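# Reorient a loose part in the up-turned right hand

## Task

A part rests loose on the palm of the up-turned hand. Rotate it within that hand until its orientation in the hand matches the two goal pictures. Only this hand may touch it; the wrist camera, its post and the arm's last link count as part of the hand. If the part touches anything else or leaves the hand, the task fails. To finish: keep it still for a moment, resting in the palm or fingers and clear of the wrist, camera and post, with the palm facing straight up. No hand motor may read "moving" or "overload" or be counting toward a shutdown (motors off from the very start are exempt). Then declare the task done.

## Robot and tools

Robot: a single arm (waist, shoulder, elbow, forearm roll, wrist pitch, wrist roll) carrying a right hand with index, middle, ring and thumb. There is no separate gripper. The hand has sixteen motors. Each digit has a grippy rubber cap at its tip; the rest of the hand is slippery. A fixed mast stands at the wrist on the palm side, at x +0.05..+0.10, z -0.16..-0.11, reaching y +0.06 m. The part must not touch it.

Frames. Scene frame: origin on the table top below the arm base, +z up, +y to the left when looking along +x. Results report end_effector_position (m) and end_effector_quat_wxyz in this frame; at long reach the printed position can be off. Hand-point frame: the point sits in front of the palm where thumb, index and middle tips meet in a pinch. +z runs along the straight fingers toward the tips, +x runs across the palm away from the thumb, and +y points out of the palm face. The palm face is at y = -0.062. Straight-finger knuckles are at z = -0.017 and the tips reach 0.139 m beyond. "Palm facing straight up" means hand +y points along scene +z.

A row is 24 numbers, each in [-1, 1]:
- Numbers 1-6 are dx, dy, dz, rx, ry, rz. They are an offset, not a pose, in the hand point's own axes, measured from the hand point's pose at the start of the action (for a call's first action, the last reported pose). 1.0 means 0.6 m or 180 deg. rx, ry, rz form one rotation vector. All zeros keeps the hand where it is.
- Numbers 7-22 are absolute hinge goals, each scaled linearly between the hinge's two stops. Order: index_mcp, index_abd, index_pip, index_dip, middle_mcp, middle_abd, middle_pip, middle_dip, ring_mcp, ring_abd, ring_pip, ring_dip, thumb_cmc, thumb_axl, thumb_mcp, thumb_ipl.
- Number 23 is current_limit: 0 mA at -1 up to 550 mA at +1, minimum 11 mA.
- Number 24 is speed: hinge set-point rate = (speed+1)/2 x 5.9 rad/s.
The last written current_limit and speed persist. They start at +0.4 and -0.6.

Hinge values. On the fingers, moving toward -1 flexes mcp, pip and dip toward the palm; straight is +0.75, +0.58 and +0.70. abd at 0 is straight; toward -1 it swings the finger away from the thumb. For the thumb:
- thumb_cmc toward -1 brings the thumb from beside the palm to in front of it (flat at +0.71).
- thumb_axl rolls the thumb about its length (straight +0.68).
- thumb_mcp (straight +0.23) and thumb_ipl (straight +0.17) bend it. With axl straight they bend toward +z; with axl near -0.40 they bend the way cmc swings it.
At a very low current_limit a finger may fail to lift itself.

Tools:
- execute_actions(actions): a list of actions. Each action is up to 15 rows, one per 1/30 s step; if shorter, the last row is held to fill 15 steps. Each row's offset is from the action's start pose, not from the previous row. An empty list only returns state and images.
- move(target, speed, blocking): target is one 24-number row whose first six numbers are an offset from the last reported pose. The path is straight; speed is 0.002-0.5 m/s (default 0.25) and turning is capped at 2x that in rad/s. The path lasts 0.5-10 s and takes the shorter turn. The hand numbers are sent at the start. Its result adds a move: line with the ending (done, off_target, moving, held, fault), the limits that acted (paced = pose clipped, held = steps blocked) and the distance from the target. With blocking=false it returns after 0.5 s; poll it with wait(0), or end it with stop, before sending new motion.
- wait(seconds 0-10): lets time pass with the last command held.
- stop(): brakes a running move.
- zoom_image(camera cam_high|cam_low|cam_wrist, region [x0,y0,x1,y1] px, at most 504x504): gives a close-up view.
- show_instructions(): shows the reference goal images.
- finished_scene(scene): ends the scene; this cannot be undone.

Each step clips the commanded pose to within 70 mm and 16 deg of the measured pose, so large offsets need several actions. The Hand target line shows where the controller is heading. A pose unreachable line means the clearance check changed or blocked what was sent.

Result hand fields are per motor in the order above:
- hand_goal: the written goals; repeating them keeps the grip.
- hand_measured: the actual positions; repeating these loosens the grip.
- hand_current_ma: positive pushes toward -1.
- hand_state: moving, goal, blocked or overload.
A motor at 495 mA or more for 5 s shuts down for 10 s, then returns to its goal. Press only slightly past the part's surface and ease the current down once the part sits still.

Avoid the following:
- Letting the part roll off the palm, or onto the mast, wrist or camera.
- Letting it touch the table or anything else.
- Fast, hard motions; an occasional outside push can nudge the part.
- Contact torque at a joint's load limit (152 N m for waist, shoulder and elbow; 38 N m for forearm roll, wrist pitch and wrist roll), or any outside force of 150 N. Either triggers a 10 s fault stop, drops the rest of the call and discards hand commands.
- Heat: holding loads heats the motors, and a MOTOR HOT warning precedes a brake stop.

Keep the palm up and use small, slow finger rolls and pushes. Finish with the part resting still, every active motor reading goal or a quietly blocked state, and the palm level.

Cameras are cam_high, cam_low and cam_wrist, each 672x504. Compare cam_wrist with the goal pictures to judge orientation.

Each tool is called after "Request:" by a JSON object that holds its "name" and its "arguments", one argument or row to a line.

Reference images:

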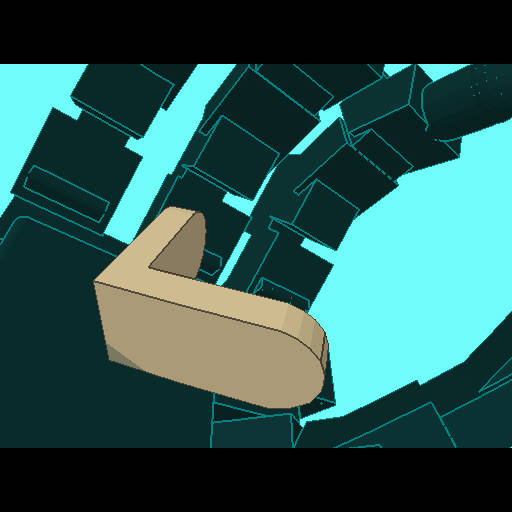

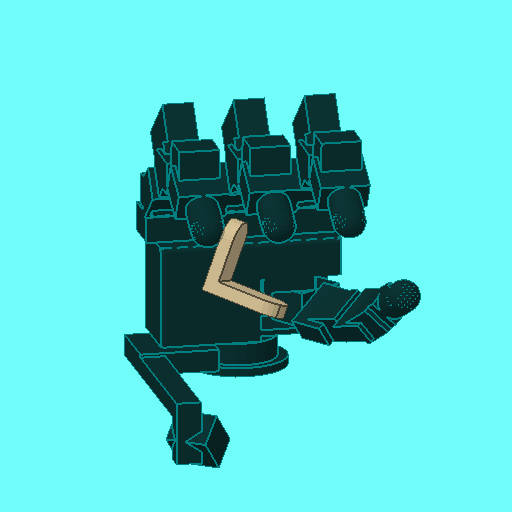

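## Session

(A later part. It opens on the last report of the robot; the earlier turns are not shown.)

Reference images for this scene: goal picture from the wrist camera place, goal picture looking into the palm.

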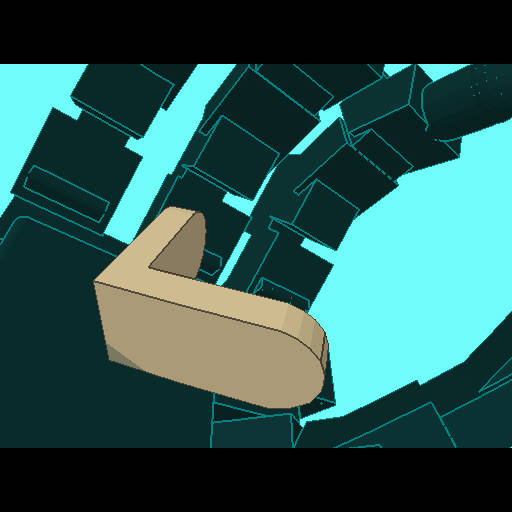

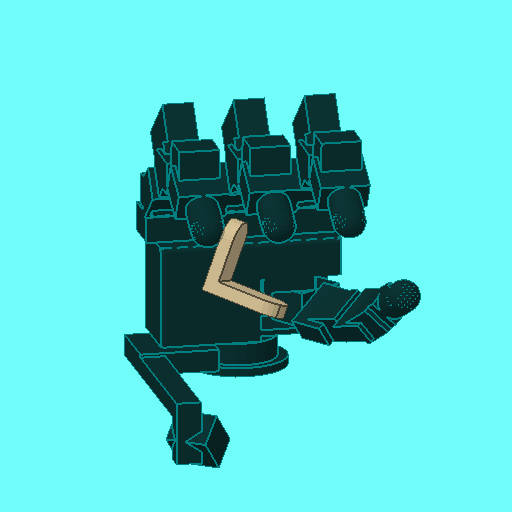

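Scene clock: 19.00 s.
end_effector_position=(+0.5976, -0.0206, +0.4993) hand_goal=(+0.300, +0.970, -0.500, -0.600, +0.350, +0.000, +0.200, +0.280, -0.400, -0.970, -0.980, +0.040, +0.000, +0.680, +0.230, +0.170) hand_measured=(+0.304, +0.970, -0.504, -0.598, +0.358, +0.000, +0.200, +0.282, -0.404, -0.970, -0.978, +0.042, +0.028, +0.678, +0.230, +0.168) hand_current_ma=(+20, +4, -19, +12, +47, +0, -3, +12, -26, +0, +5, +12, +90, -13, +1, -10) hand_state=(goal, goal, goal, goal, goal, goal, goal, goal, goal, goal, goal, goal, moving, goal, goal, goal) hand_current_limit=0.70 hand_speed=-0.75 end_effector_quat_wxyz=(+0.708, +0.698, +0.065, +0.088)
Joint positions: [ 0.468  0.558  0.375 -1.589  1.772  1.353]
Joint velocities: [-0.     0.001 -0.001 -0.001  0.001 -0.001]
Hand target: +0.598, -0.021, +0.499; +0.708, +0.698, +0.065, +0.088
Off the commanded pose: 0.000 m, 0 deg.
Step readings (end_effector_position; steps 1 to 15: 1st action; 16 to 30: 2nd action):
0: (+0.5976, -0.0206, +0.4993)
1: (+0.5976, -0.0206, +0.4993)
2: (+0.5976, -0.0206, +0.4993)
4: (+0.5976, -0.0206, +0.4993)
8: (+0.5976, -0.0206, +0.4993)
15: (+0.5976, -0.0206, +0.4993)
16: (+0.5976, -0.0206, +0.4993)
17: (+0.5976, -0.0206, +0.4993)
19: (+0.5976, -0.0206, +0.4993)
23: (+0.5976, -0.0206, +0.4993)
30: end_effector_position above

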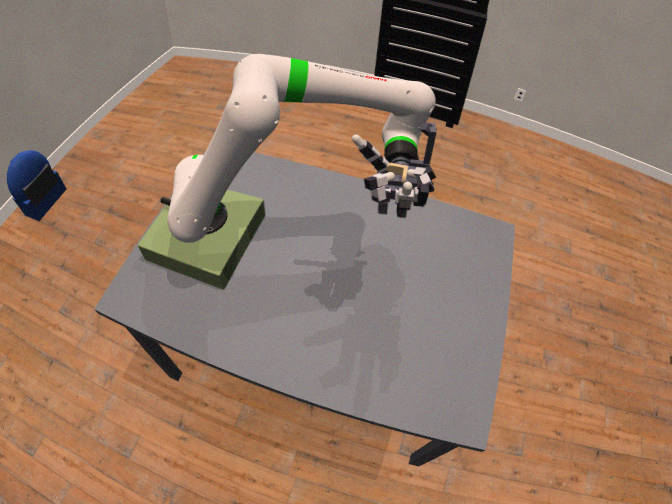

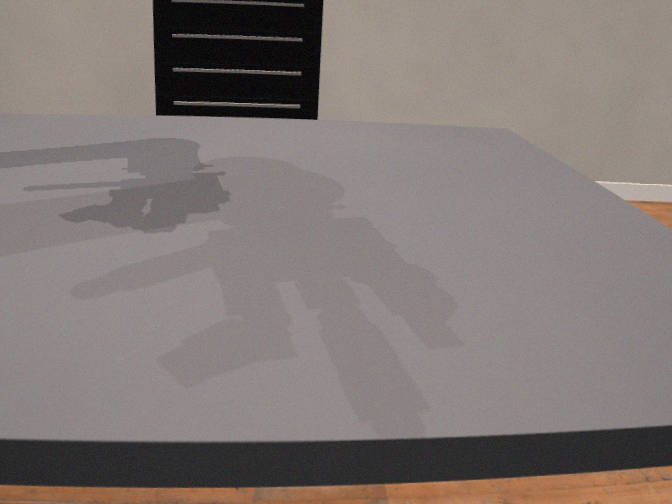

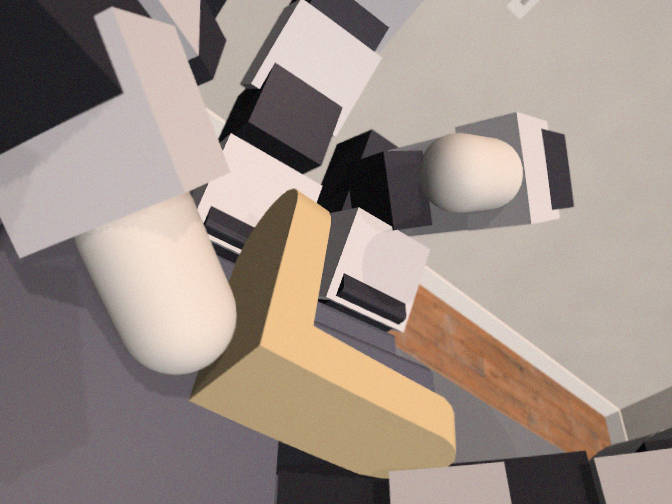

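Request:
{"name": "execute_actions", "arguments": {
  "actions": [
    [[0,0,0,0,0,0, 0.2,0.0,-0.76,-0.5, 0.35,0,0.2,0.28, -0.40,-0.97,-0.98,0.04, 0.6,0.68,0.23,0.17, 0.7,0]],
    [[0,0,0,0,0,0, -0.1,0.0,-0.76,-0.44, 0.35,0,0.2,0.28, -0.40,-0.97,-0.98,0.04, 0.6,0.68,0.23,0.17, 0.7,-0.5]],
    [[0,0,0,0,0,0, -0.33,0.0,-0.70,-0.21, 0.35,0,0.2,0.28, -0.40,-0.97,-0.98,0.04, 0.6,0.68,0.23,0.17, 0.7,-0.7]]
  ]
}}

Request:
{"name": "zoom_image", "arguments": {
  "camera": "cam_high",
  "region": [330, 120, 450, 220]
}}

Scene clock: 20.77 s.
end_effector_position=(+0.5976, -0.0206, +0.4993) hand_goal=(-0.330, +0.000, -0.700, -0.210, +0.350, +0.000, +0.200, +0.280, -0.400, -0.970, -0.980, +0.040, +0.600, +0.680, +0.230, +0.170) hand_measured=(-0.328, +0.004, -0.710, -0.214, +0.358, +0.000, +0.200, +0.282, -0.404, -0.970, -0.978, +0.042, +0.610, +0.678, +0.230, +0.168) hand_current_ma=(+12, +15, -46, -19, +47, +0, -3, +12, -23, +0, +5, +12, +53, -12, +1, -10) hand_state=(goal, goal, goal, goal, goal, goal, goal, goal, goal, goal, goal, goal, goal, goal, goal, goal) hand_current_limit=0.70 hand_speed=-0.70 end_effector_quat_wxyz=(+0.708, +0.698, +0.065, +0.088)
Joint positions: [ 0.468  0.558  0.375 -1.589  1.772  1.353]
Joint velocities: [ 0.001  0.001 -0.     0.002 -0.001 -0.001]
Hand target: +0.598, -0.021, +0.499; +0.708, +0.698, +0.065, +0.088
Off the commanded pose: 0.000 m, 0 deg.
Step readings (end_effector_position; steps 1 to 15: 1st action; 16 to 30: 2nd action; 31 to 45: 3rd action):
0: (+0.5976, -0.0206, +0.4993)
1: (+0.5976, -0.0206, +0.4993)
2: (+0.5976, -0.0206, +0.4993)
4: (+0.5976, -0.0206, +0.4993)
8: (+0.5976, -0.0206, +0.4993)
15: (+0.5976, -0.0206, +0.4993)
16: (+0.5976, -0.0206, +0.4993)
17: (+0.5976, -0.0206, +0.4993)
19: (+0.5976, -0.0206, +0.4993)
23: (+0.5976, -0.0206, +0.4993)
30: (+0.5976, -0.0206, +0.4993)
31: (+0.5976, -0.0206, +0.4993)
32: (+0.5976, -0.0206, +0.4993)
34: (+0.5976, -0.0206, +0.4993)
38: (+0.5976, -0.0206, +0.4993)
45: end_effector_position above

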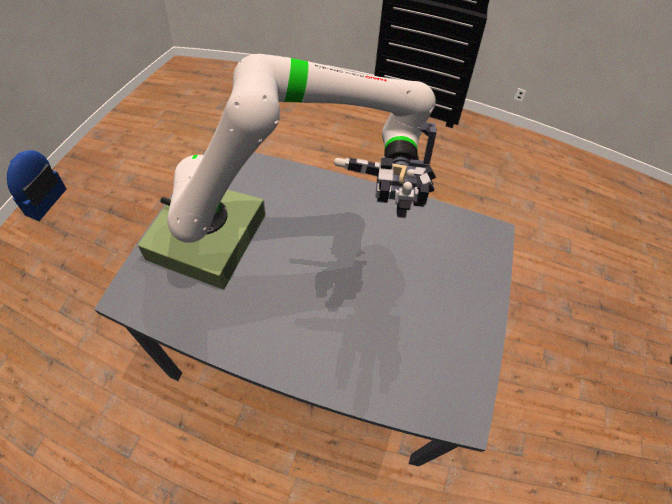

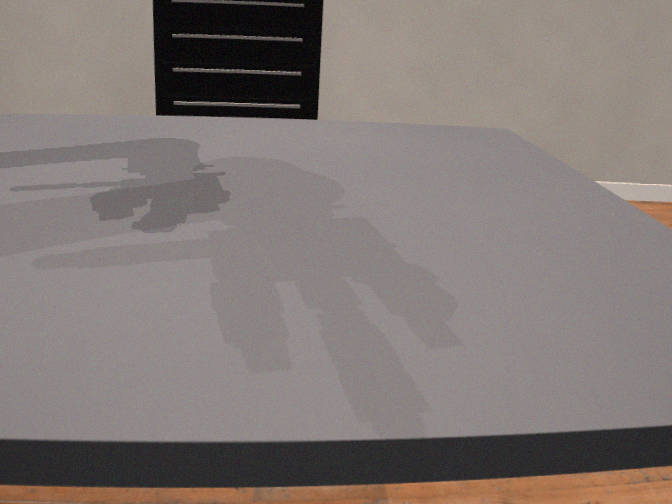

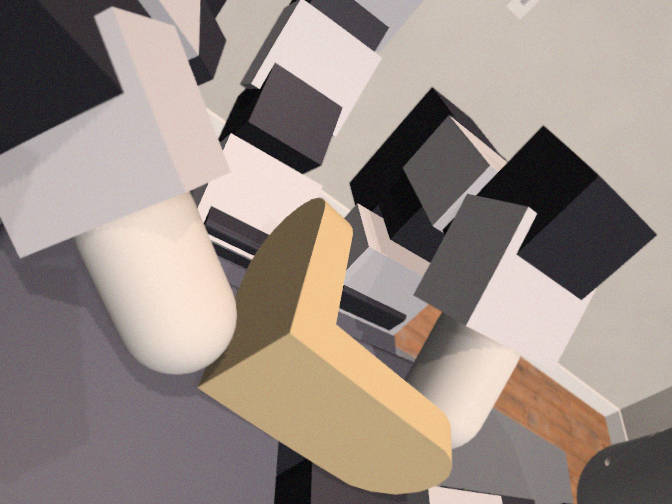

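Region (330, 120, 450, 220) of cam_high's 672x504 image, scaled by 4.200, with more detail than that image has.

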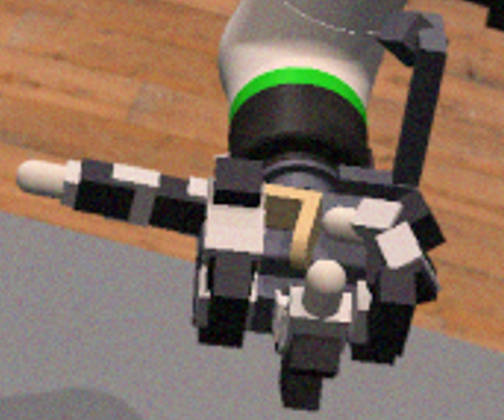

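Request:
{"name": "execute_actions", "arguments": {
  "actions": [
    [[0,0,0,0,0,0, -0.44,0.0,-0.58,-0.1, 0.35,0,0.2,0.28, -0.40,-0.97,-0.98,0.04, 0.71,0.68,0.23,0.17, 0.7,-0.8]]
  ]
}}

Request:
{"name": "zoom_image", "arguments": {
  "camera": "cam_high",
  "region": [330, 120, 450, 220]
}}

Scene clock: 21.40 s.
end_effector_position=(+0.5976, -0.0206, +0.4993) hand_goal=(-0.440, +0.000, -0.580, -0.100, +0.350, +0.000, +0.200, +0.280, -0.400, -0.970, -0.980, +0.040, +0.710, +0.680, +0.230, +0.170) hand_measured=(-0.440, +0.004, -0.590, -0.104, +0.358, +0.000, +0.200, +0.282, -0.404, -0.970, -0.978, +0.042, +0.720, +0.678, +0.230, +0.168) hand_current_ma=(+6, +15, -51, -21, +47, +0, -3, +12, -23, +0, +5, +12, +51, -12, +1, -10) hand_state=(goal, goal, goal, goal, goal, goal, goal, goal, goal, goal, goal, goal, goal, goal, goal, goal) hand_current_limit=0.70 hand_speed=-0.80 end_effector_quat_wxyz=(+0.708, +0.698, +0.065, +0.088)
Joint positions: [ 0.468  0.558  0.375 -1.589  1.772  1.353]
Joint velocities: [ 0.     0.001  0.    -0.001 -0.001  0.001]
Hand target: +0.598, -0.021, +0.499; +0.708, +0.698, +0.065, +0.088
Off the commanded pose: 0.000 m, 0 deg.
Step readings (end_effector_position):
0: (+0.5976, -0.0206, +0.4993)
1: (+0.5976, -0.0206, +0.4993)
2: (+0.5976, -0.0206, +0.4993)
4: (+0.5976, -0.0206, +0.4993)
8: (+0.5976, -0.0206, +0.4993)
15: end_effector_position above

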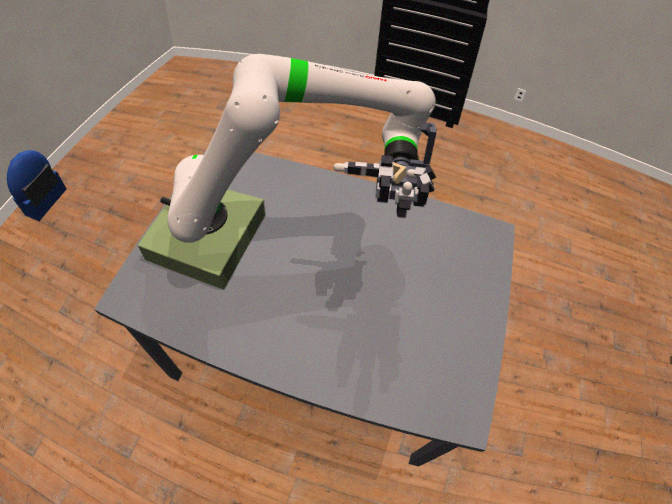

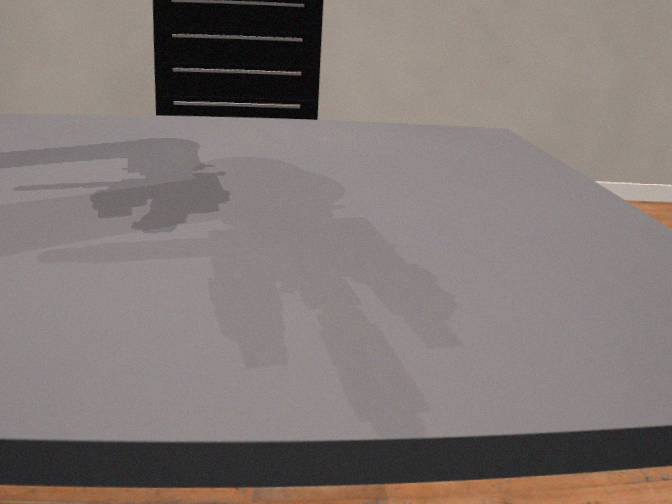

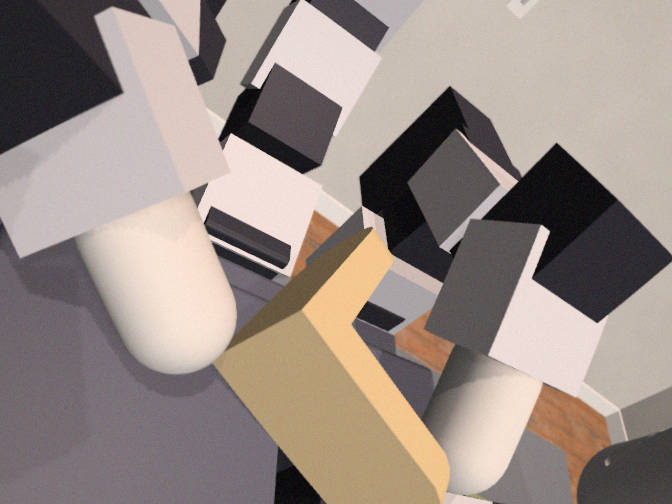

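Region (330, 120, 450, 220) of cam_high's 672x504 image, scaled by 4.200, with more detail than that image has.

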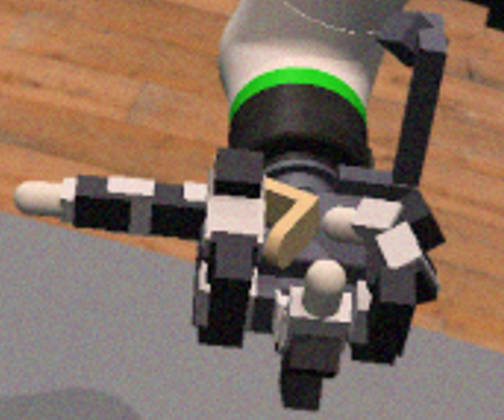

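Request:
{"name": "execute_actions", "arguments": {
  "actions": [
    [[0,0,0,0,0,0, -0.15,0.0,-0.7,-0.4, 0.35,0,0.2,0.28, -0.40,-0.97,-0.98,0.04, 0.45,0.68,0.23,0.17, 0.7,-0.7]],
    [[0,0,0,0,0,0, 0.1,0.0,-0.7,-0.4, 0.35,0,0.2,0.28, -0.40,-0.97,-0.98,0.04, 0.2,0.68,0.23,0.17, 0.7,-0.75]]
  ]
}}

Request:
{"name": "zoom_image", "arguments": {
  "camera": "cam_high",
  "region": [330, 120, 450, 220]
}}

Scene clock: 22.63 s.
end_effector_position=(+0.5976, -0.0206, +0.4993) hand_goal=(+0.100, +0.000, -0.700, -0.400, +0.350, +0.000, +0.200, +0.280, -0.400, -0.970, -0.980, +0.040, +0.200, +0.680, +0.230, +0.170) hand_measured=(+0.092, +0.004, -0.700, -0.398, +0.358, +0.000, +0.200, +0.282, -0.404, -0.970, -0.978, +0.042, +0.230, +0.678, +0.230, +0.168) hand_current_ma=(+41, +15, -1, +12, +47, +0, -3, +12, -23, +0, +5, +12, +99, -12, +1, -10) hand_state=(moving, goal, goal, goal, goal, goal, goal, goal, goal, goal, goal, goal, moving, goal, goal, goal) hand_current_limit=0.70 hand_speed=-0.75 end_effector_quat_wxyz=(+0.708, +0.698, +0.065, +0.088)
Joint positions: [ 0.468  0.558  0.375 -1.589  1.772  1.353]
Joint velocities: [-0.    -0.001 -0.    -0.    -0.     0.001]
Hand target: +0.598, -0.021, +0.499; +0.708, +0.698, +0.065, +0.088
Off the commanded pose: 0.000 m, 0 deg.
Step readings (end_effector_position; steps 1 to 15: 1st action; 16 to 30: 2nd action):
0: (+0.5976, -0.0206, +0.4993)
1: (+0.5976, -0.0206, +0.4993)
2: (+0.5976, -0.0206, +0.4993)
4: (+0.5976, -0.0206, +0.4993)
8: (+0.5976, -0.0206, +0.4993)
15: (+0.5976, -0.0206, +0.4993)
16: (+0.5976, -0.0206, +0.4993)
17: (+0.5976, -0.0206, +0.4993)
19: (+0.5976, -0.0206, +0.4993)
23: (+0.5976, -0.0206, +0.4993)
30: end_effector_position above

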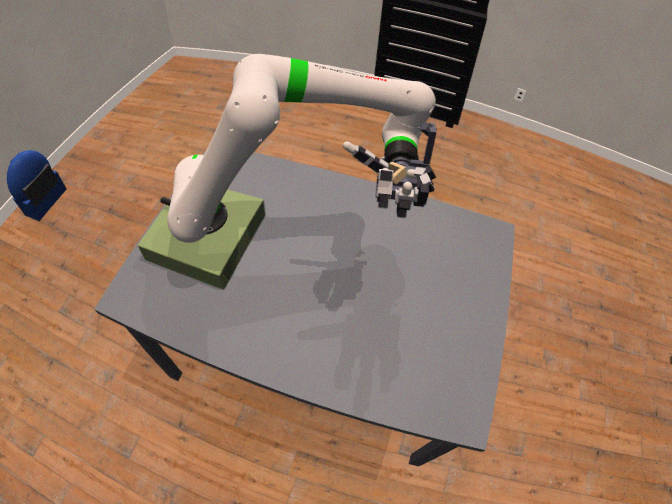

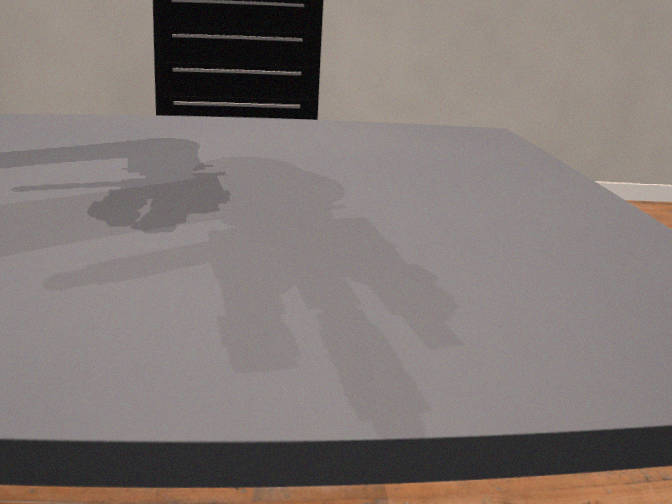

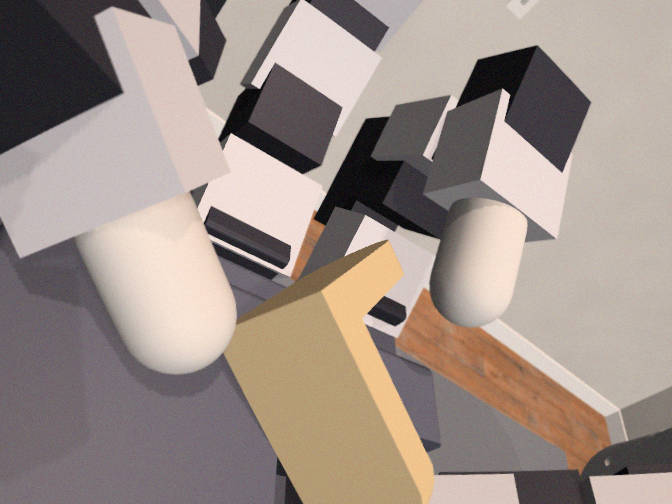

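Region (330, 120, 450, 220) of cam_high's 672x504 image, scaled by 4.200, with more detail than that image has.

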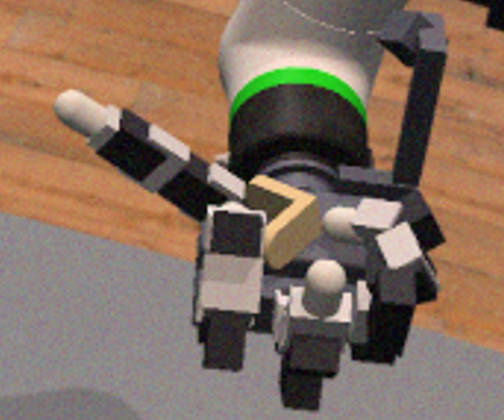

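Request:
{"name": "execute_actions", "arguments": {
  "actions": [
    [[0,0,0,0,0,0, 0.1,0.97,-0.08,-0.95, 0.35,0,0.2,0.28, -0.5,-0.97,-0.3,-0.62, 0.71,0.68,0.23,0.17, 0.7,-0.2]],
    [[0,0,0,0,0,0, -0.4,0.97,-0.08,-0.95, 0.35,0,0.2,0.28, -0.6,-0.97,-0.3,-0.62, 0.71,0.68,0.23,0.17, 0.7,-0.2]],
    [[0,0,0,0,0,0, -0.56,0.97,-0.3,-0.85, 0.35,0,0.2,0.28, -0.6,-0.97,-0.3,-0.62, 0.71,0.68,0.23,0.17, 0.7,-0.6]]
  ]
}}

Scene clock: 24.63 s.
end_effector_position=(+0.5976, -0.0206, +0.4993) hand_goal=(-0.560, +0.970, -0.300, -0.850, +0.350, +0.000, +0.200, +0.280, -0.600, -0.970, -0.300, -0.620, +0.710, +0.680, +0.230, +0.170) hand_measured=(-0.560, +0.970, -0.298, -0.852, +0.358, +0.000, +0.200, +0.282, -0.600, -0.976, -0.306, -0.618, +0.720, +0.678, +0.230, +0.168) hand_current_ma=(+2, +1, +8, -15, +47, +0, -3, +12, -1, -31, -29, +14, +54, -12, +1, -10) hand_state=(goal, goal, goal, goal, goal, goal, goal, goal, goal, goal, goal, goal, goal, goal, goal, goal) hand_current_limit=0.70 hand_speed=-0.60 end_effector_quat_wxyz=(+0.708, +0.698, +0.065, +0.088)
Joint positions: [ 0.468  0.558  0.375 -1.589  1.772  1.353]
Joint velocities: [ 0.001 -0.001  0.001 -0.001  0.001  0.   ]
Hand target: +0.598, -0.021, +0.499; +0.708, +0.698, +0.065, +0.088
Off the commanded pose: 0.000 m, 0 deg.
Step readings (end_effector_position; steps 1 to 15: 1st action; 16 to 30: 2nd action; 31 to 45: 3rd action):
0: (+0.5976, -0.0206, +0.4993)
1: (+0.5976, -0.0206, +0.4993)
2: (+0.5976, -0.0206, +0.4993)
4: (+0.5976, -0.0206, +0.4993)
8: (+0.5976, -0.0206, +0.4993)
15: (+0.5976, -0.0206, +0.4993)
16: (+0.5976, -0.0206, +0.4993)
17: (+0.5976, -0.0206, +0.4993)
19: (+0.5976, -0.0206, +0.4993)
23: (+0.5976, -0.0206, +0.4993)
30: (+0.5976, -0.0206, +0.4993)
31: (+0.5976, -0.0206, +0.4993)
32: (+0.5976, -0.0206, +0.4993)
34: (+0.5976, -0.0206, +0.4993)
38: (+0.5976, -0.0206, +0.4993)
45: end_effector_position above

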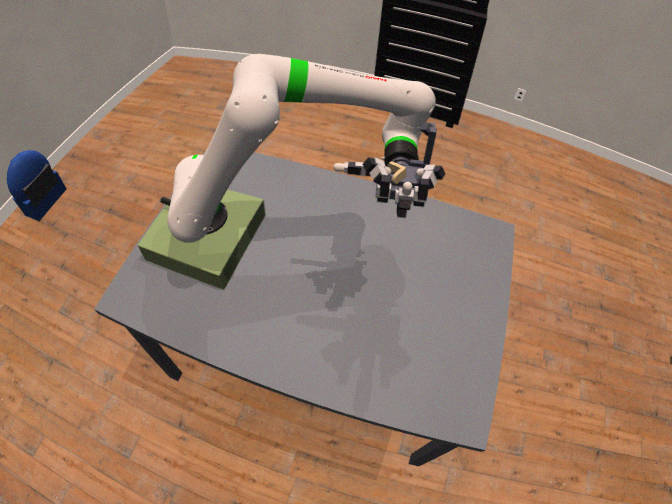

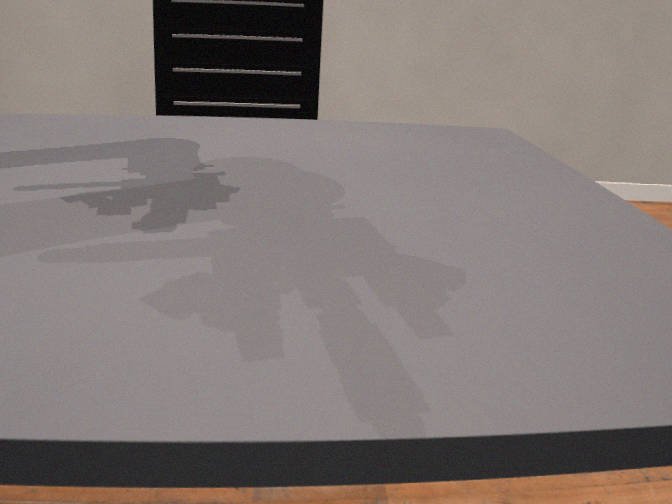

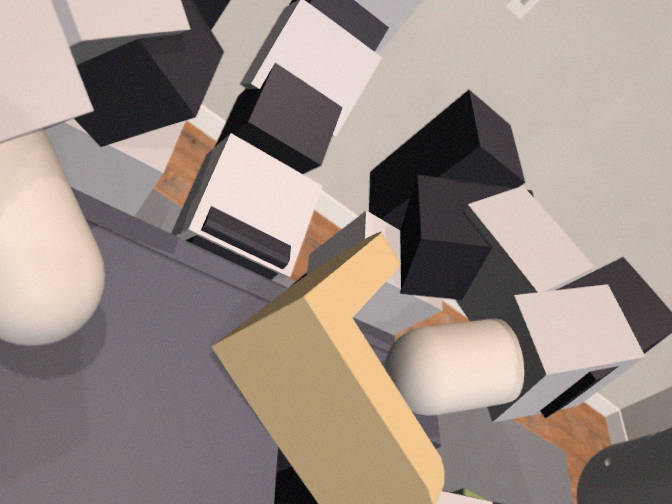

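Request:
{"name": "execute_actions", "arguments": {
  "actions": [
    [[0,0,0,0,0,0, -0.38,0.97,-0.70,-0.62, 0.35,0,0.2,0.28, -0.6,-0.97,-0.3,-0.62, 0.71,0.68,0.23,0.17, 0.7,-0.65]],
    [[0,0,0,0,0,0, -0.27,0.97,-0.98,-0.36, 0.35,0,0.2,0.28, -0.6,-0.97,-0.3,-0.62, 0.71,0.68,0.23,0.17, 0.7,-0.7]]
  ]
}}

Scene clock: 25.77 s.
end_effector_position=(+0.5976, -0.0206, +0.4993) hand_goal=(-0.270, +0.970, -0.980, -0.360, +0.350, +0.000, +0.200, +0.280, -0.600, -0.970, -0.300, -0.620, +0.710, +0.680, +0.230, +0.170) hand_measured=(-0.272, +0.970, -0.976, -0.364, +0.358, +0.000, +0.200, +0.282, -0.600, -0.976, -0.306, -0.618, +0.720, +0.678, +0.230, +0.168) hand_current_ma=(-12, +1, +0, -13, +47, +0, -3, +12, -1, -31, -29, +14, +54, -12, +1, -10) hand_state=(goal, goal, moving, moving, goal, goal, goal, goal, goal, goal, goal, goal, goal, goal, goal, goal) hand_current_limit=0.70 hand_speed=-0.70 end_effector_quat_wxyz=(+0.708, +0.698, +0.065, +0.088)
Joint positions: [ 0.468  0.558  0.375 -1.589  1.772  1.353]
Joint velocities: [-0.001 -0.001 -0.001 -0.002 -0.001  0.001]
Hand target: +0.598, -0.021, +0.499; +0.708, +0.698, +0.065, +0.088
Off the commanded pose: 0.000 m, 0 deg.
Step readings (end_effector_position; steps 1 to 15: 1st action; 16 to 30: 2nd action):
0: (+0.5976, -0.0206, +0.4993)
1: (+0.5976, -0.0206, +0.4993)
2: (+0.5976, -0.0206, +0.4993)
4: (+0.5976, -0.0206, +0.4993)
8: (+0.5976, -0.0206, +0.4993)
15: (+0.5976, -0.0206, +0.4993)
16: (+0.5976, -0.0206, +0.4993)
17: (+0.5976, -0.0206, +0.4993)
19: (+0.5976, -0.0206, +0.4993)
23: (+0.5976, -0.0206, +0.4993)
30: end_effector_position above

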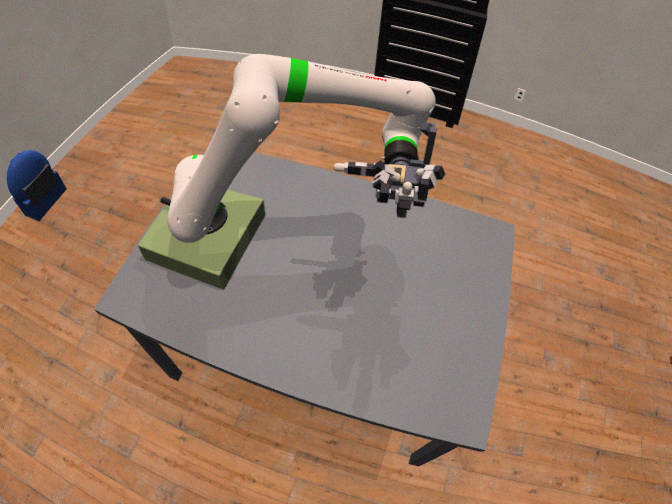

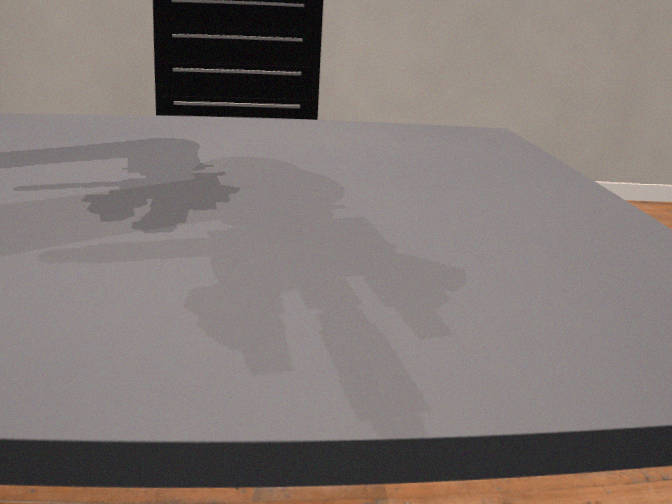

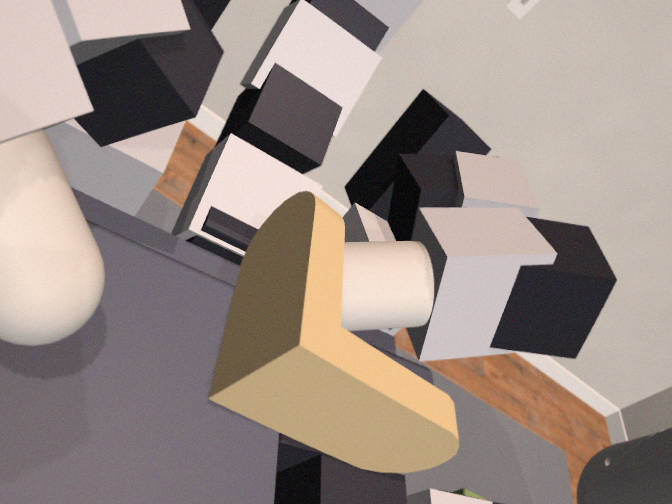

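Request:
{"name": "execute_actions", "arguments": {
  "actions": [
    [[0,0,0,0,0,0, -0.05,0.97,-0.4,-0.9, 0.35,0,0.2,0.28, -0.6,-0.97,-0.3,-0.62, 0.85,0.68,0.23,0.17, 0.7,-0.3]],
    [[0,0,0,0,0,0, -0.2,0.97,0.43,-0.9, 0.35,0,0.2,0.28, -0.6,-0.97,-0.3,-0.62, 0.85,0.68,0.23,0.17, 0.7,0]],
    [[0,0,0,0,0,0, -0.78,0.97,0.43,-0.9, 0.35,0,0.2,0.28, -0.51,-0.97,-0.55,-0.5, 0.85,0.68,0.23,0.17, 0.7,0]],
    [[0,0,0,0,0,0, -0.78,0.97,0.3,-0.9, 0.35,0,0.2,0.28, -0.51,-0.97,-0.55,-0.5, 0.85,0.68,0.23,0.17, 0.7,-0.6]]
  ]
}}

Scene clock: 28.13 s.
end_effector_position=(+0.5976, -0.0206, +0.4993) hand_goal=(-0.780, +0.970, +0.300, -0.900, +0.350, +0.000, +0.200, +0.280, -0.510, -0.970, -0.550, -0.500, +0.850, +0.680, +0.230, +0.170) hand_measured=(-0.782, +0.970, +0.302, -0.898, +0.358, +0.000, +0.200, +0.282, -0.516, -0.976, -0.548, -0.502, +0.860, +0.678, +0.230, +0.168) hand_current_ma=(-6, +4, +8, +13, +47, +0, -3, +12, -35, -31, +6, -15, +51, -12, +1, -10) hand_state=(goal, goal, goal, goal, goal, goal, goal, goal, goal, goal, goal, goal, goal, goal, goal, goal) hand_current_limit=0.70 hand_speed=-0.60 end_effector_quat_wxyz=(+0.708, +0.698, +0.065, +0.088)
Joint positions: [ 0.468  0.558  0.375 -1.589  1.772  1.353]
Joint velocities: [ 0.    -0.001 -0.     0.    -0.001  0.001]
Hand target: +0.598, -0.021, +0.499; +0.708, +0.698, +0.065, +0.088
Off the commanded pose: 0.000 m, 0 deg.
Step readings (end_effector_position; steps 1 to 15: 1st action; 16 to 30: 2nd action; 31 to 45: 3rd action; 46 to 60: 4th action):
0: (+0.5976, -0.0206, +0.4993)
1: (+0.5976, -0.0206, +0.4993)
2: (+0.5976, -0.0206, +0.4993)
4: (+0.5976, -0.0206, +0.4993)
8: (+0.5976, -0.0206, +0.4993)
15: (+0.5976, -0.0206, +0.4993)
16: (+0.5976, -0.0206, +0.4993)
17: (+0.5976, -0.0206, +0.4993)
19: (+0.5976, -0.0206, +0.4993)
23: (+0.5976, -0.0206, +0.4993)
30: (+0.5976, -0.0206, +0.4993)
31: (+0.5976, -0.0206, +0.4993)
32: (+0.5976, -0.0206, +0.4993)
34: (+0.5976, -0.0206, +0.4993)
38: (+0.5976, -0.0206, +0.4993)
45: (+0.5976, -0.0206, +0.4993)
46: (+0.5976, -0.0206, +0.4993)
47: (+0.5976, -0.0206, +0.4993)
49: (+0.5976, -0.0206, +0.4993)
53: (+0.5976, -0.0206, +0.4993)
60: end_effector_position above

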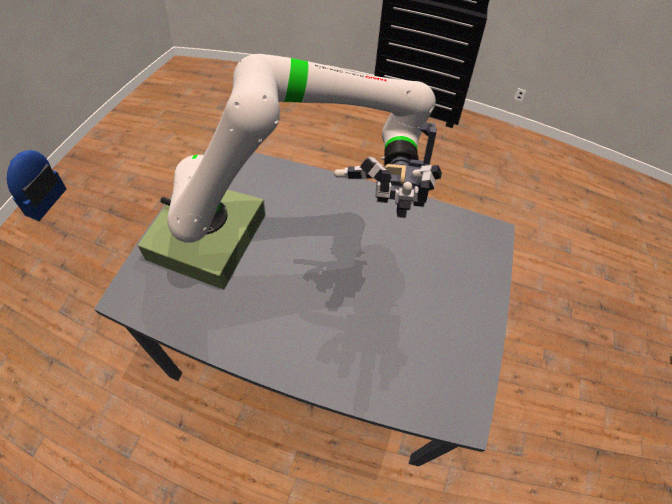

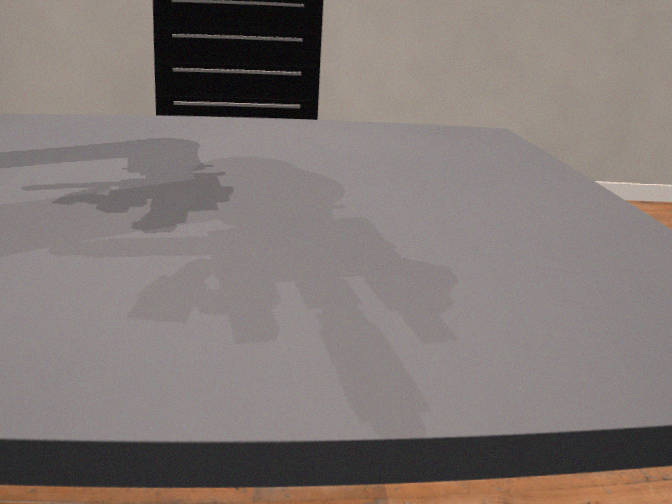

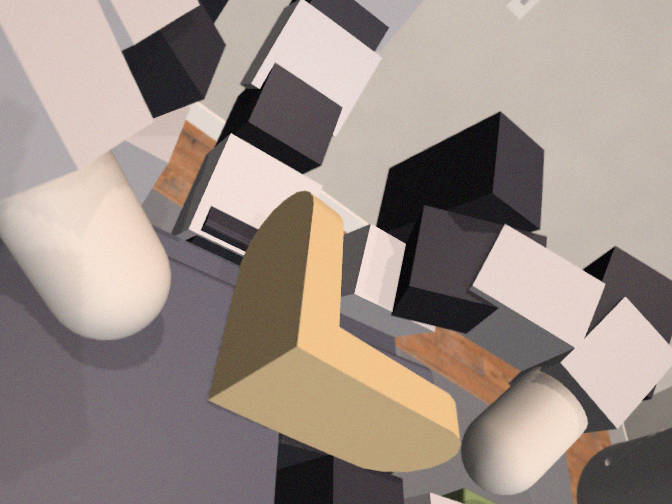

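Request:
{"name": "execute_actions", "arguments": {
  "actions": [
    [[0,0,0,0,0,0, -0.75,0.97,0.05,-0.88, 0.45,0,0.2,0.28, -0.51,-0.97,-0.55,-0.5, 0.85,0.68,0.23,0.17, 0.7,-0.75]],
    [[0,0,0,0,0,0, -0.66,0.97,-0.2,-0.72, 0.45,0,0.2,0.28, -0.51,-0.97,-0.55,-0.5, 0.85,0.68,0.23,0.17, 0.7,-0.75]]
  ]
}}

Scene clock: 30.33 s.
end_effector_position=(+0.5976, -0.0206, +0.4993) hand_goal=(-0.660, +0.970, -0.200, -0.720, +0.450, +0.000, +0.200, +0.280, -0.510, -0.970, -0.550, -0.500, +0.850, +0.680, +0.230, +0.170) hand_measured=(-0.668, +0.970, -0.194, -0.722, +0.460, +0.000, +0.200, +0.282, -0.516, -0.976, -0.548, -0.502, +0.860, +0.678, +0.230, +0.168) hand_current_ma=(-47, +4, -3, -14, +51, +0, -2, +12, -35, -31, +6, -15, +51, -12, +1, -10) hand_state=(goal, goal, moving, goal, goal, goal, goal, goal, goal, goal, goal, goal, goal, goal, goal, goal) hand_current_limit=0.70 hand_speed=-0.75 end_effector_quat_wxyz=(+0.708, +0.698, +0.065, +0.088)
Joint positions: [ 0.468  0.558  0.375 -1.589  1.772  1.353]
Joint velocities: [ 0.     0.    -0.     0.001 -0.001 -0.001]
Hand target: +0.598, -0.021, +0.499; +0.708, +0.698, +0.065, +0.088
Off the commanded pose: 0.000 m, 0 deg.
Step readings (end_effector_position; steps 1 to 15: 1st action; 16 to 30: 2nd action):
0: (+0.5976, -0.0206, +0.4993)
1: (+0.5976, -0.0206, +0.4993)
2: (+0.5976, -0.0206, +0.4993)
4: (+0.5976, -0.0206, +0.4993)
8: (+0.5976, -0.0206, +0.4993)
15: (+0.5976, -0.0206, +0.4993)
16: (+0.5976, -0.0206, +0.4993)
17: (+0.5976, -0.0206, +0.4993)
19: (+0.5976, -0.0206, +0.4993)
23: (+0.5976, -0.0206, +0.4993)
30: end_effector_position above

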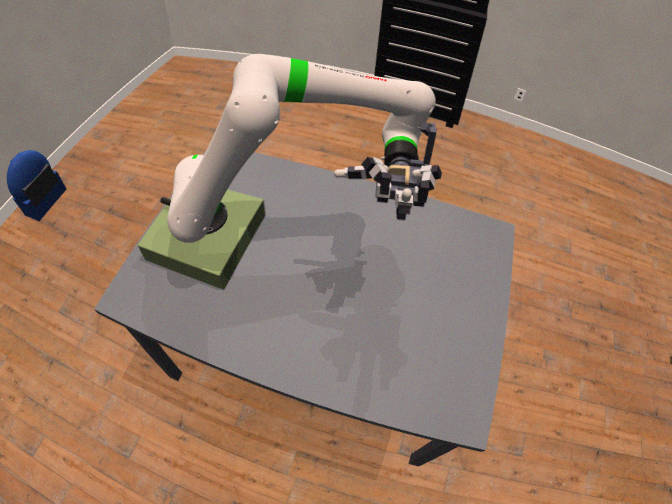

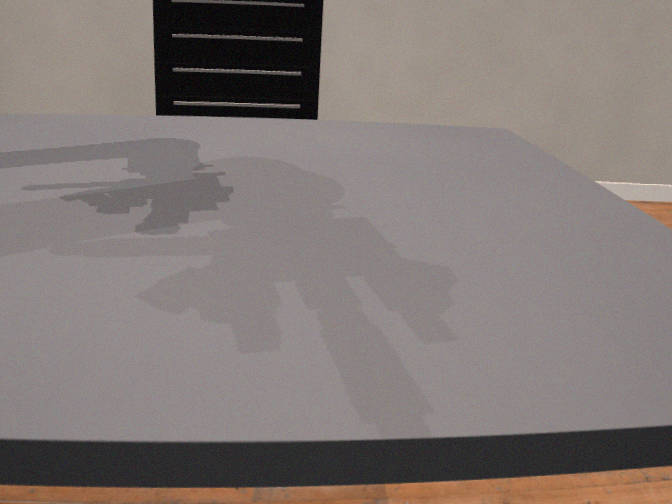

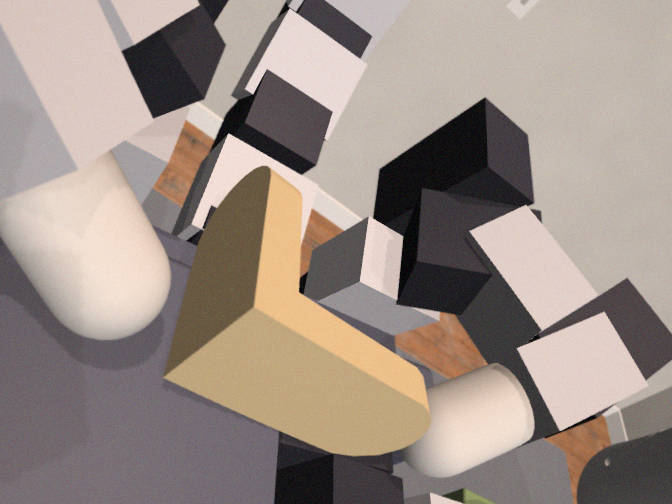

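Request:
{"name": "execute_actions", "arguments": {
  "actions": [
    [[0,0,0,0,0,0, -0.70,0.97,-0.05,-0.72, 0.45,0,0.2,0.28, -0.51,-0.97,-0.55,-0.5, 0.85,0.68,0.23,0.17, 0.7,-0.7],[0,0,0,0,0,0, -0.70,0.97,-0.05,-0.72, 0.45,0,0.2,0.28, -0.51,-0.97,-0.55,-0.5, 0.85,0.68,0.23,0.17, 0.7,-0.7],[0,0,0,0,0,0, -0.70,0.97,-0.05,-0.72, 0.45,0,0.2,0.28, -0.51,-0.97,-0.55,-0.5, 0.85,0.68,0.23,0.17, 0.7,-0.7],[0,0,0,0,0,0, -0.70,0.97,-0.05,-0.72, 0.45,0,0.2,0.28, -0.51,-0.97,-0.55,-0.5, 0.85,0.68,0.23,0.17, 0.7,-0.7],[0,0,0,0,0,0, -0.70,0.97,-0.05,-0.72, 0.45,0,0.2,0.28, -0.51,-0.97,-0.55,-0.5, 0.85,0.68,0.23,0.17, 0.7,-0.7],[0,0,0,0,0,0, -0.80,0.97,-0.0,-0.85, 0.45,0,0.2,0.28, -0.51,-0.97,-0.55,-0.5, 0.85,0.68,0.23,0.17, 0.7,-0.7]]
  ]
}}

Request:
{"name": "zoom_image", "arguments": {
  "camera": "cam_high",
  "region": [350, 140, 446, 220]
}}

Scene clock: 31.07 s.
end_effector_position=(+0.5976, -0.0206, +0.4993) hand_goal=(-0.800, +0.970, +0.000, -0.850, +0.450, +0.000, +0.200, +0.280, -0.510, -0.970, -0.550, -0.500, +0.850, +0.680, +0.230, +0.170) hand_measured=(-0.786, +0.970, +0.002, -0.822, +0.460, +0.000, +0.200, +0.282, -0.516, -0.976, -0.548, -0.502, +0.862, +0.678, +0.230, +0.168) hand_current_ma=(+84, +4, +13, +143, +51, +0, -2, +12, -35, -31, +6, -15, +60, -12, +1, -10) hand_state=(goal, goal, goal, blocked, goal, goal, goal, goal, goal, goal, goal, goal, goal, goal, goal, goal) hand_current_limit=0.70 hand_speed=-0.70 end_effector_quat_wxyz=(+0.708, +0.698, +0.065, +0.088)
Joint positions: [ 0.468  0.558  0.375 -1.589  1.772  1.353]
Joint velocities: [ 0.001 -0.001 -0.    -0.001  0.001 -0.001]
Hand target: +0.598, -0.021, +0.499; +0.708, +0.698, +0.065, +0.088
Off the commanded pose: 0.000 m, 0 deg.
Step readings (end_effector_position):
0: (+0.5976, -0.0206, +0.4993)
1: (+0.5976, -0.0206, +0.4993)
2: (+0.5976, -0.0206, +0.4993)
4: (+0.5976, -0.0206, +0.4993)
8: (+0.5976, -0.0206, +0.4993)
15: end_effector_position above

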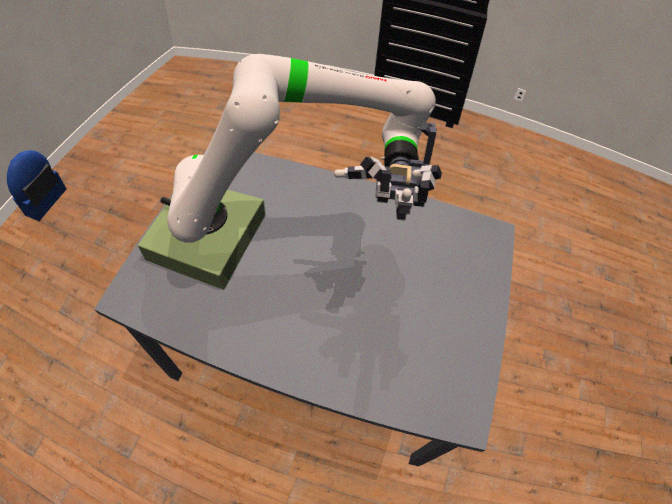

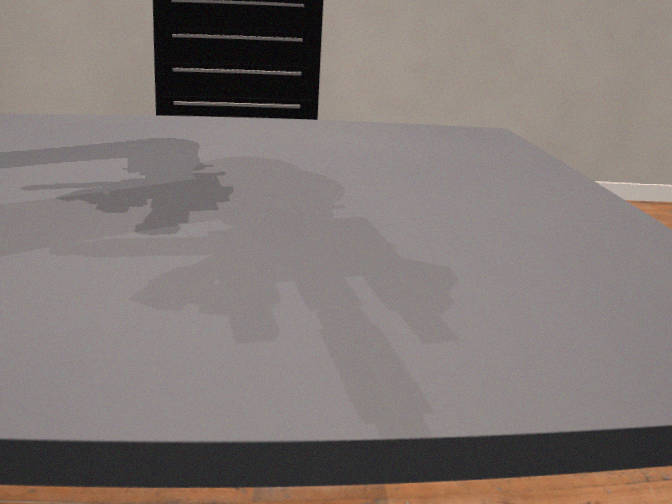

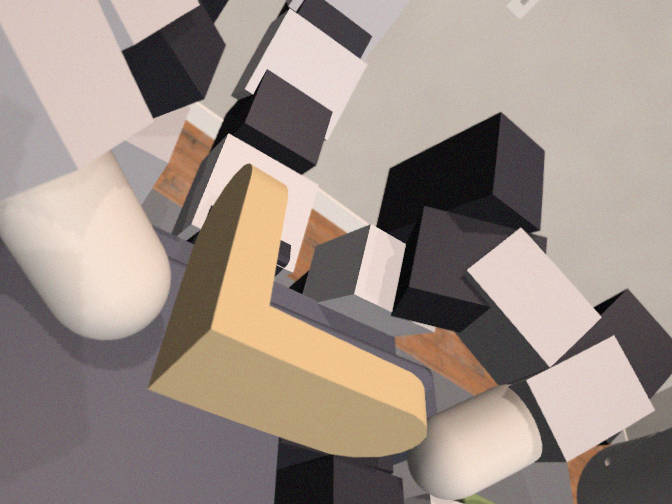

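Region (350, 140, 446, 220) of cam_high's 672x504 image, scaled by 5.250, with more detail than that image has.

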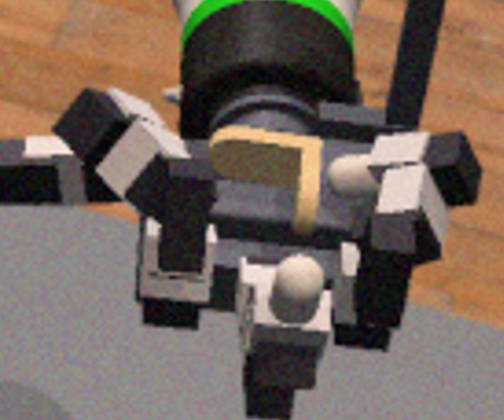

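Request:
{"name": "execute_actions", "arguments": {
  "actions": [
    [[0,0,0,0,0,0, -0.72,0.97,-0.15,-0.39, 0.45,0,0.2,0.28, -0.44,-0.97,-0.5,-0.9, 0.97,0.68,0.23,0.17, 0.7,-0.6]],
    [[0,0,0,0,0,0, -0.72,0.97,-0.15,-0.39, 0.45,0,0.2,0.28, -0.34,-0.97,-0.78,-0.62, 0.97,0.68,0.23,0.17, 0.7,-0.7]],
    [[0,0,0,0,0,0, -0.72,0.97,-0.15,-0.39, 0.45,0,0.2,0.28, -0.27,-0.97,-0.98,-0.40, 0.97,0.68,0.23,0.17, 0.7,-0.7]]
  ]
}}

Request:
{"name": "zoom_image", "arguments": {
  "camera": "cam_high",
  "region": [350, 140, 446, 220]
}}

Scene clock: 33.10 s.
end_effector_position=(+0.5976, -0.0206, +0.4993) hand_goal=(-0.720, +0.970, -0.150, -0.390, +0.450, +0.000, +0.200, +0.280, -0.270, -0.970, -0.980, -0.400, +0.970, +0.680, +0.230, +0.170) hand_measured=(-0.722, +0.970, -0.150, -0.394, +0.460, +0.000, +0.200, +0.282, -0.272, -0.974, -0.980, -0.404, +0.980, +0.678, +0.230, +0.168) hand_current_ma=(-8, +4, -3, -16, +51, +0, -2, +12, -11, -20, +5, -17, +57, -12, +1, -10) hand_state=(goal, goal, goal, goal, goal, goal, goal, goal, goal, goal, goal, goal, goal, goal, goal, goal) hand_current_limit=0.70 hand_speed=-0.70 end_effector_quat_wxyz=(+0.708, +0.698, +0.065, +0.088)
Joint positions: [ 0.468  0.558  0.375 -1.589  1.772  1.353]
Joint velocities: [ 0.001  0.    -0.    -0.     0.001 -0.   ]
Hand target: +0.598, -0.021, +0.499; +0.708, +0.698, +0.065, +0.088
Off the commanded pose: 0.000 m, 0 deg.
Step readings (end_effector_position; steps 1 to 15: 1st action; 16 to 30: 2nd action; 31 to 45: 3rd action):
0: (+0.5976, -0.0206, +0.4993)
1: (+0.5976, -0.0206, +0.4993)
2: (+0.5976, -0.0206, +0.4993)
4: (+0.5976, -0.0206, +0.4993)
8: (+0.5976, -0.0206, +0.4993)
15: (+0.5976, -0.0206, +0.4993)
16: (+0.5976, -0.0206, +0.4993)
17: (+0.5976, -0.0206, +0.4993)
19: (+0.5976, -0.0206, +0.4993)
23: (+0.5976, -0.0206, +0.4993)
30: (+0.5976, -0.0206, +0.4993)
31: (+0.5976, -0.0206, +0.4993)
32: (+0.5976, -0.0206, +0.4993)
34: (+0.5976, -0.0206, +0.4993)
38: (+0.5976, -0.0206, +0.4993)
45: end_effector_position above

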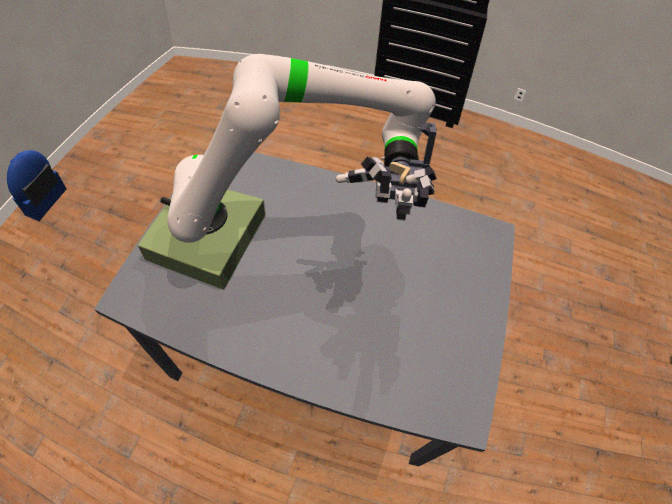

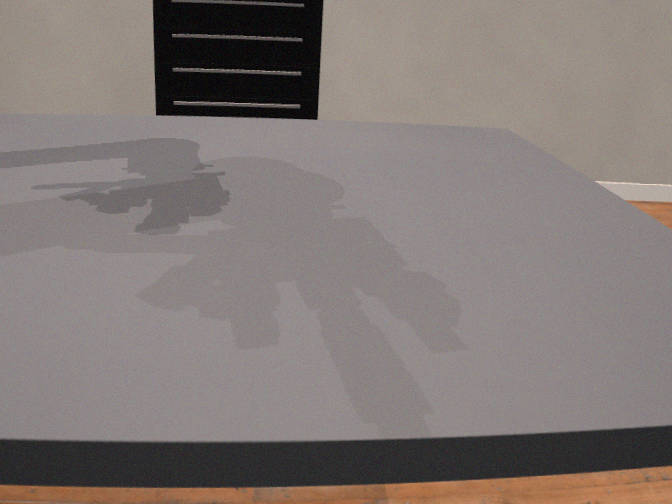

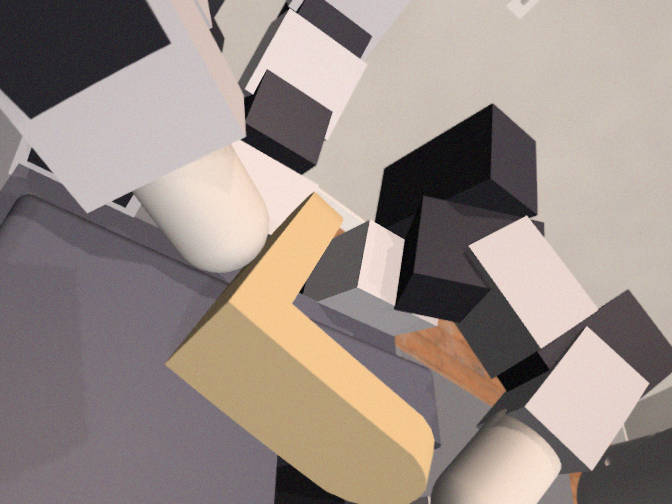

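Region (350, 140, 446, 220) of cam_high's 672x504 image, scaled by 5.250, with more detail than that image has.

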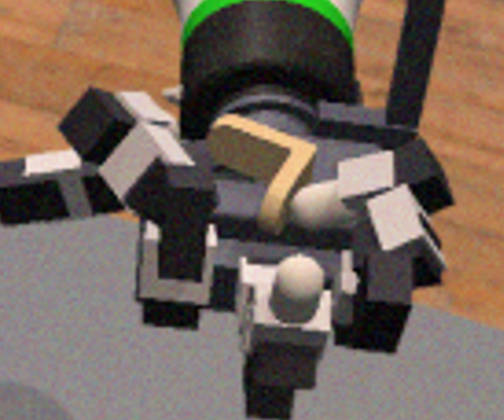

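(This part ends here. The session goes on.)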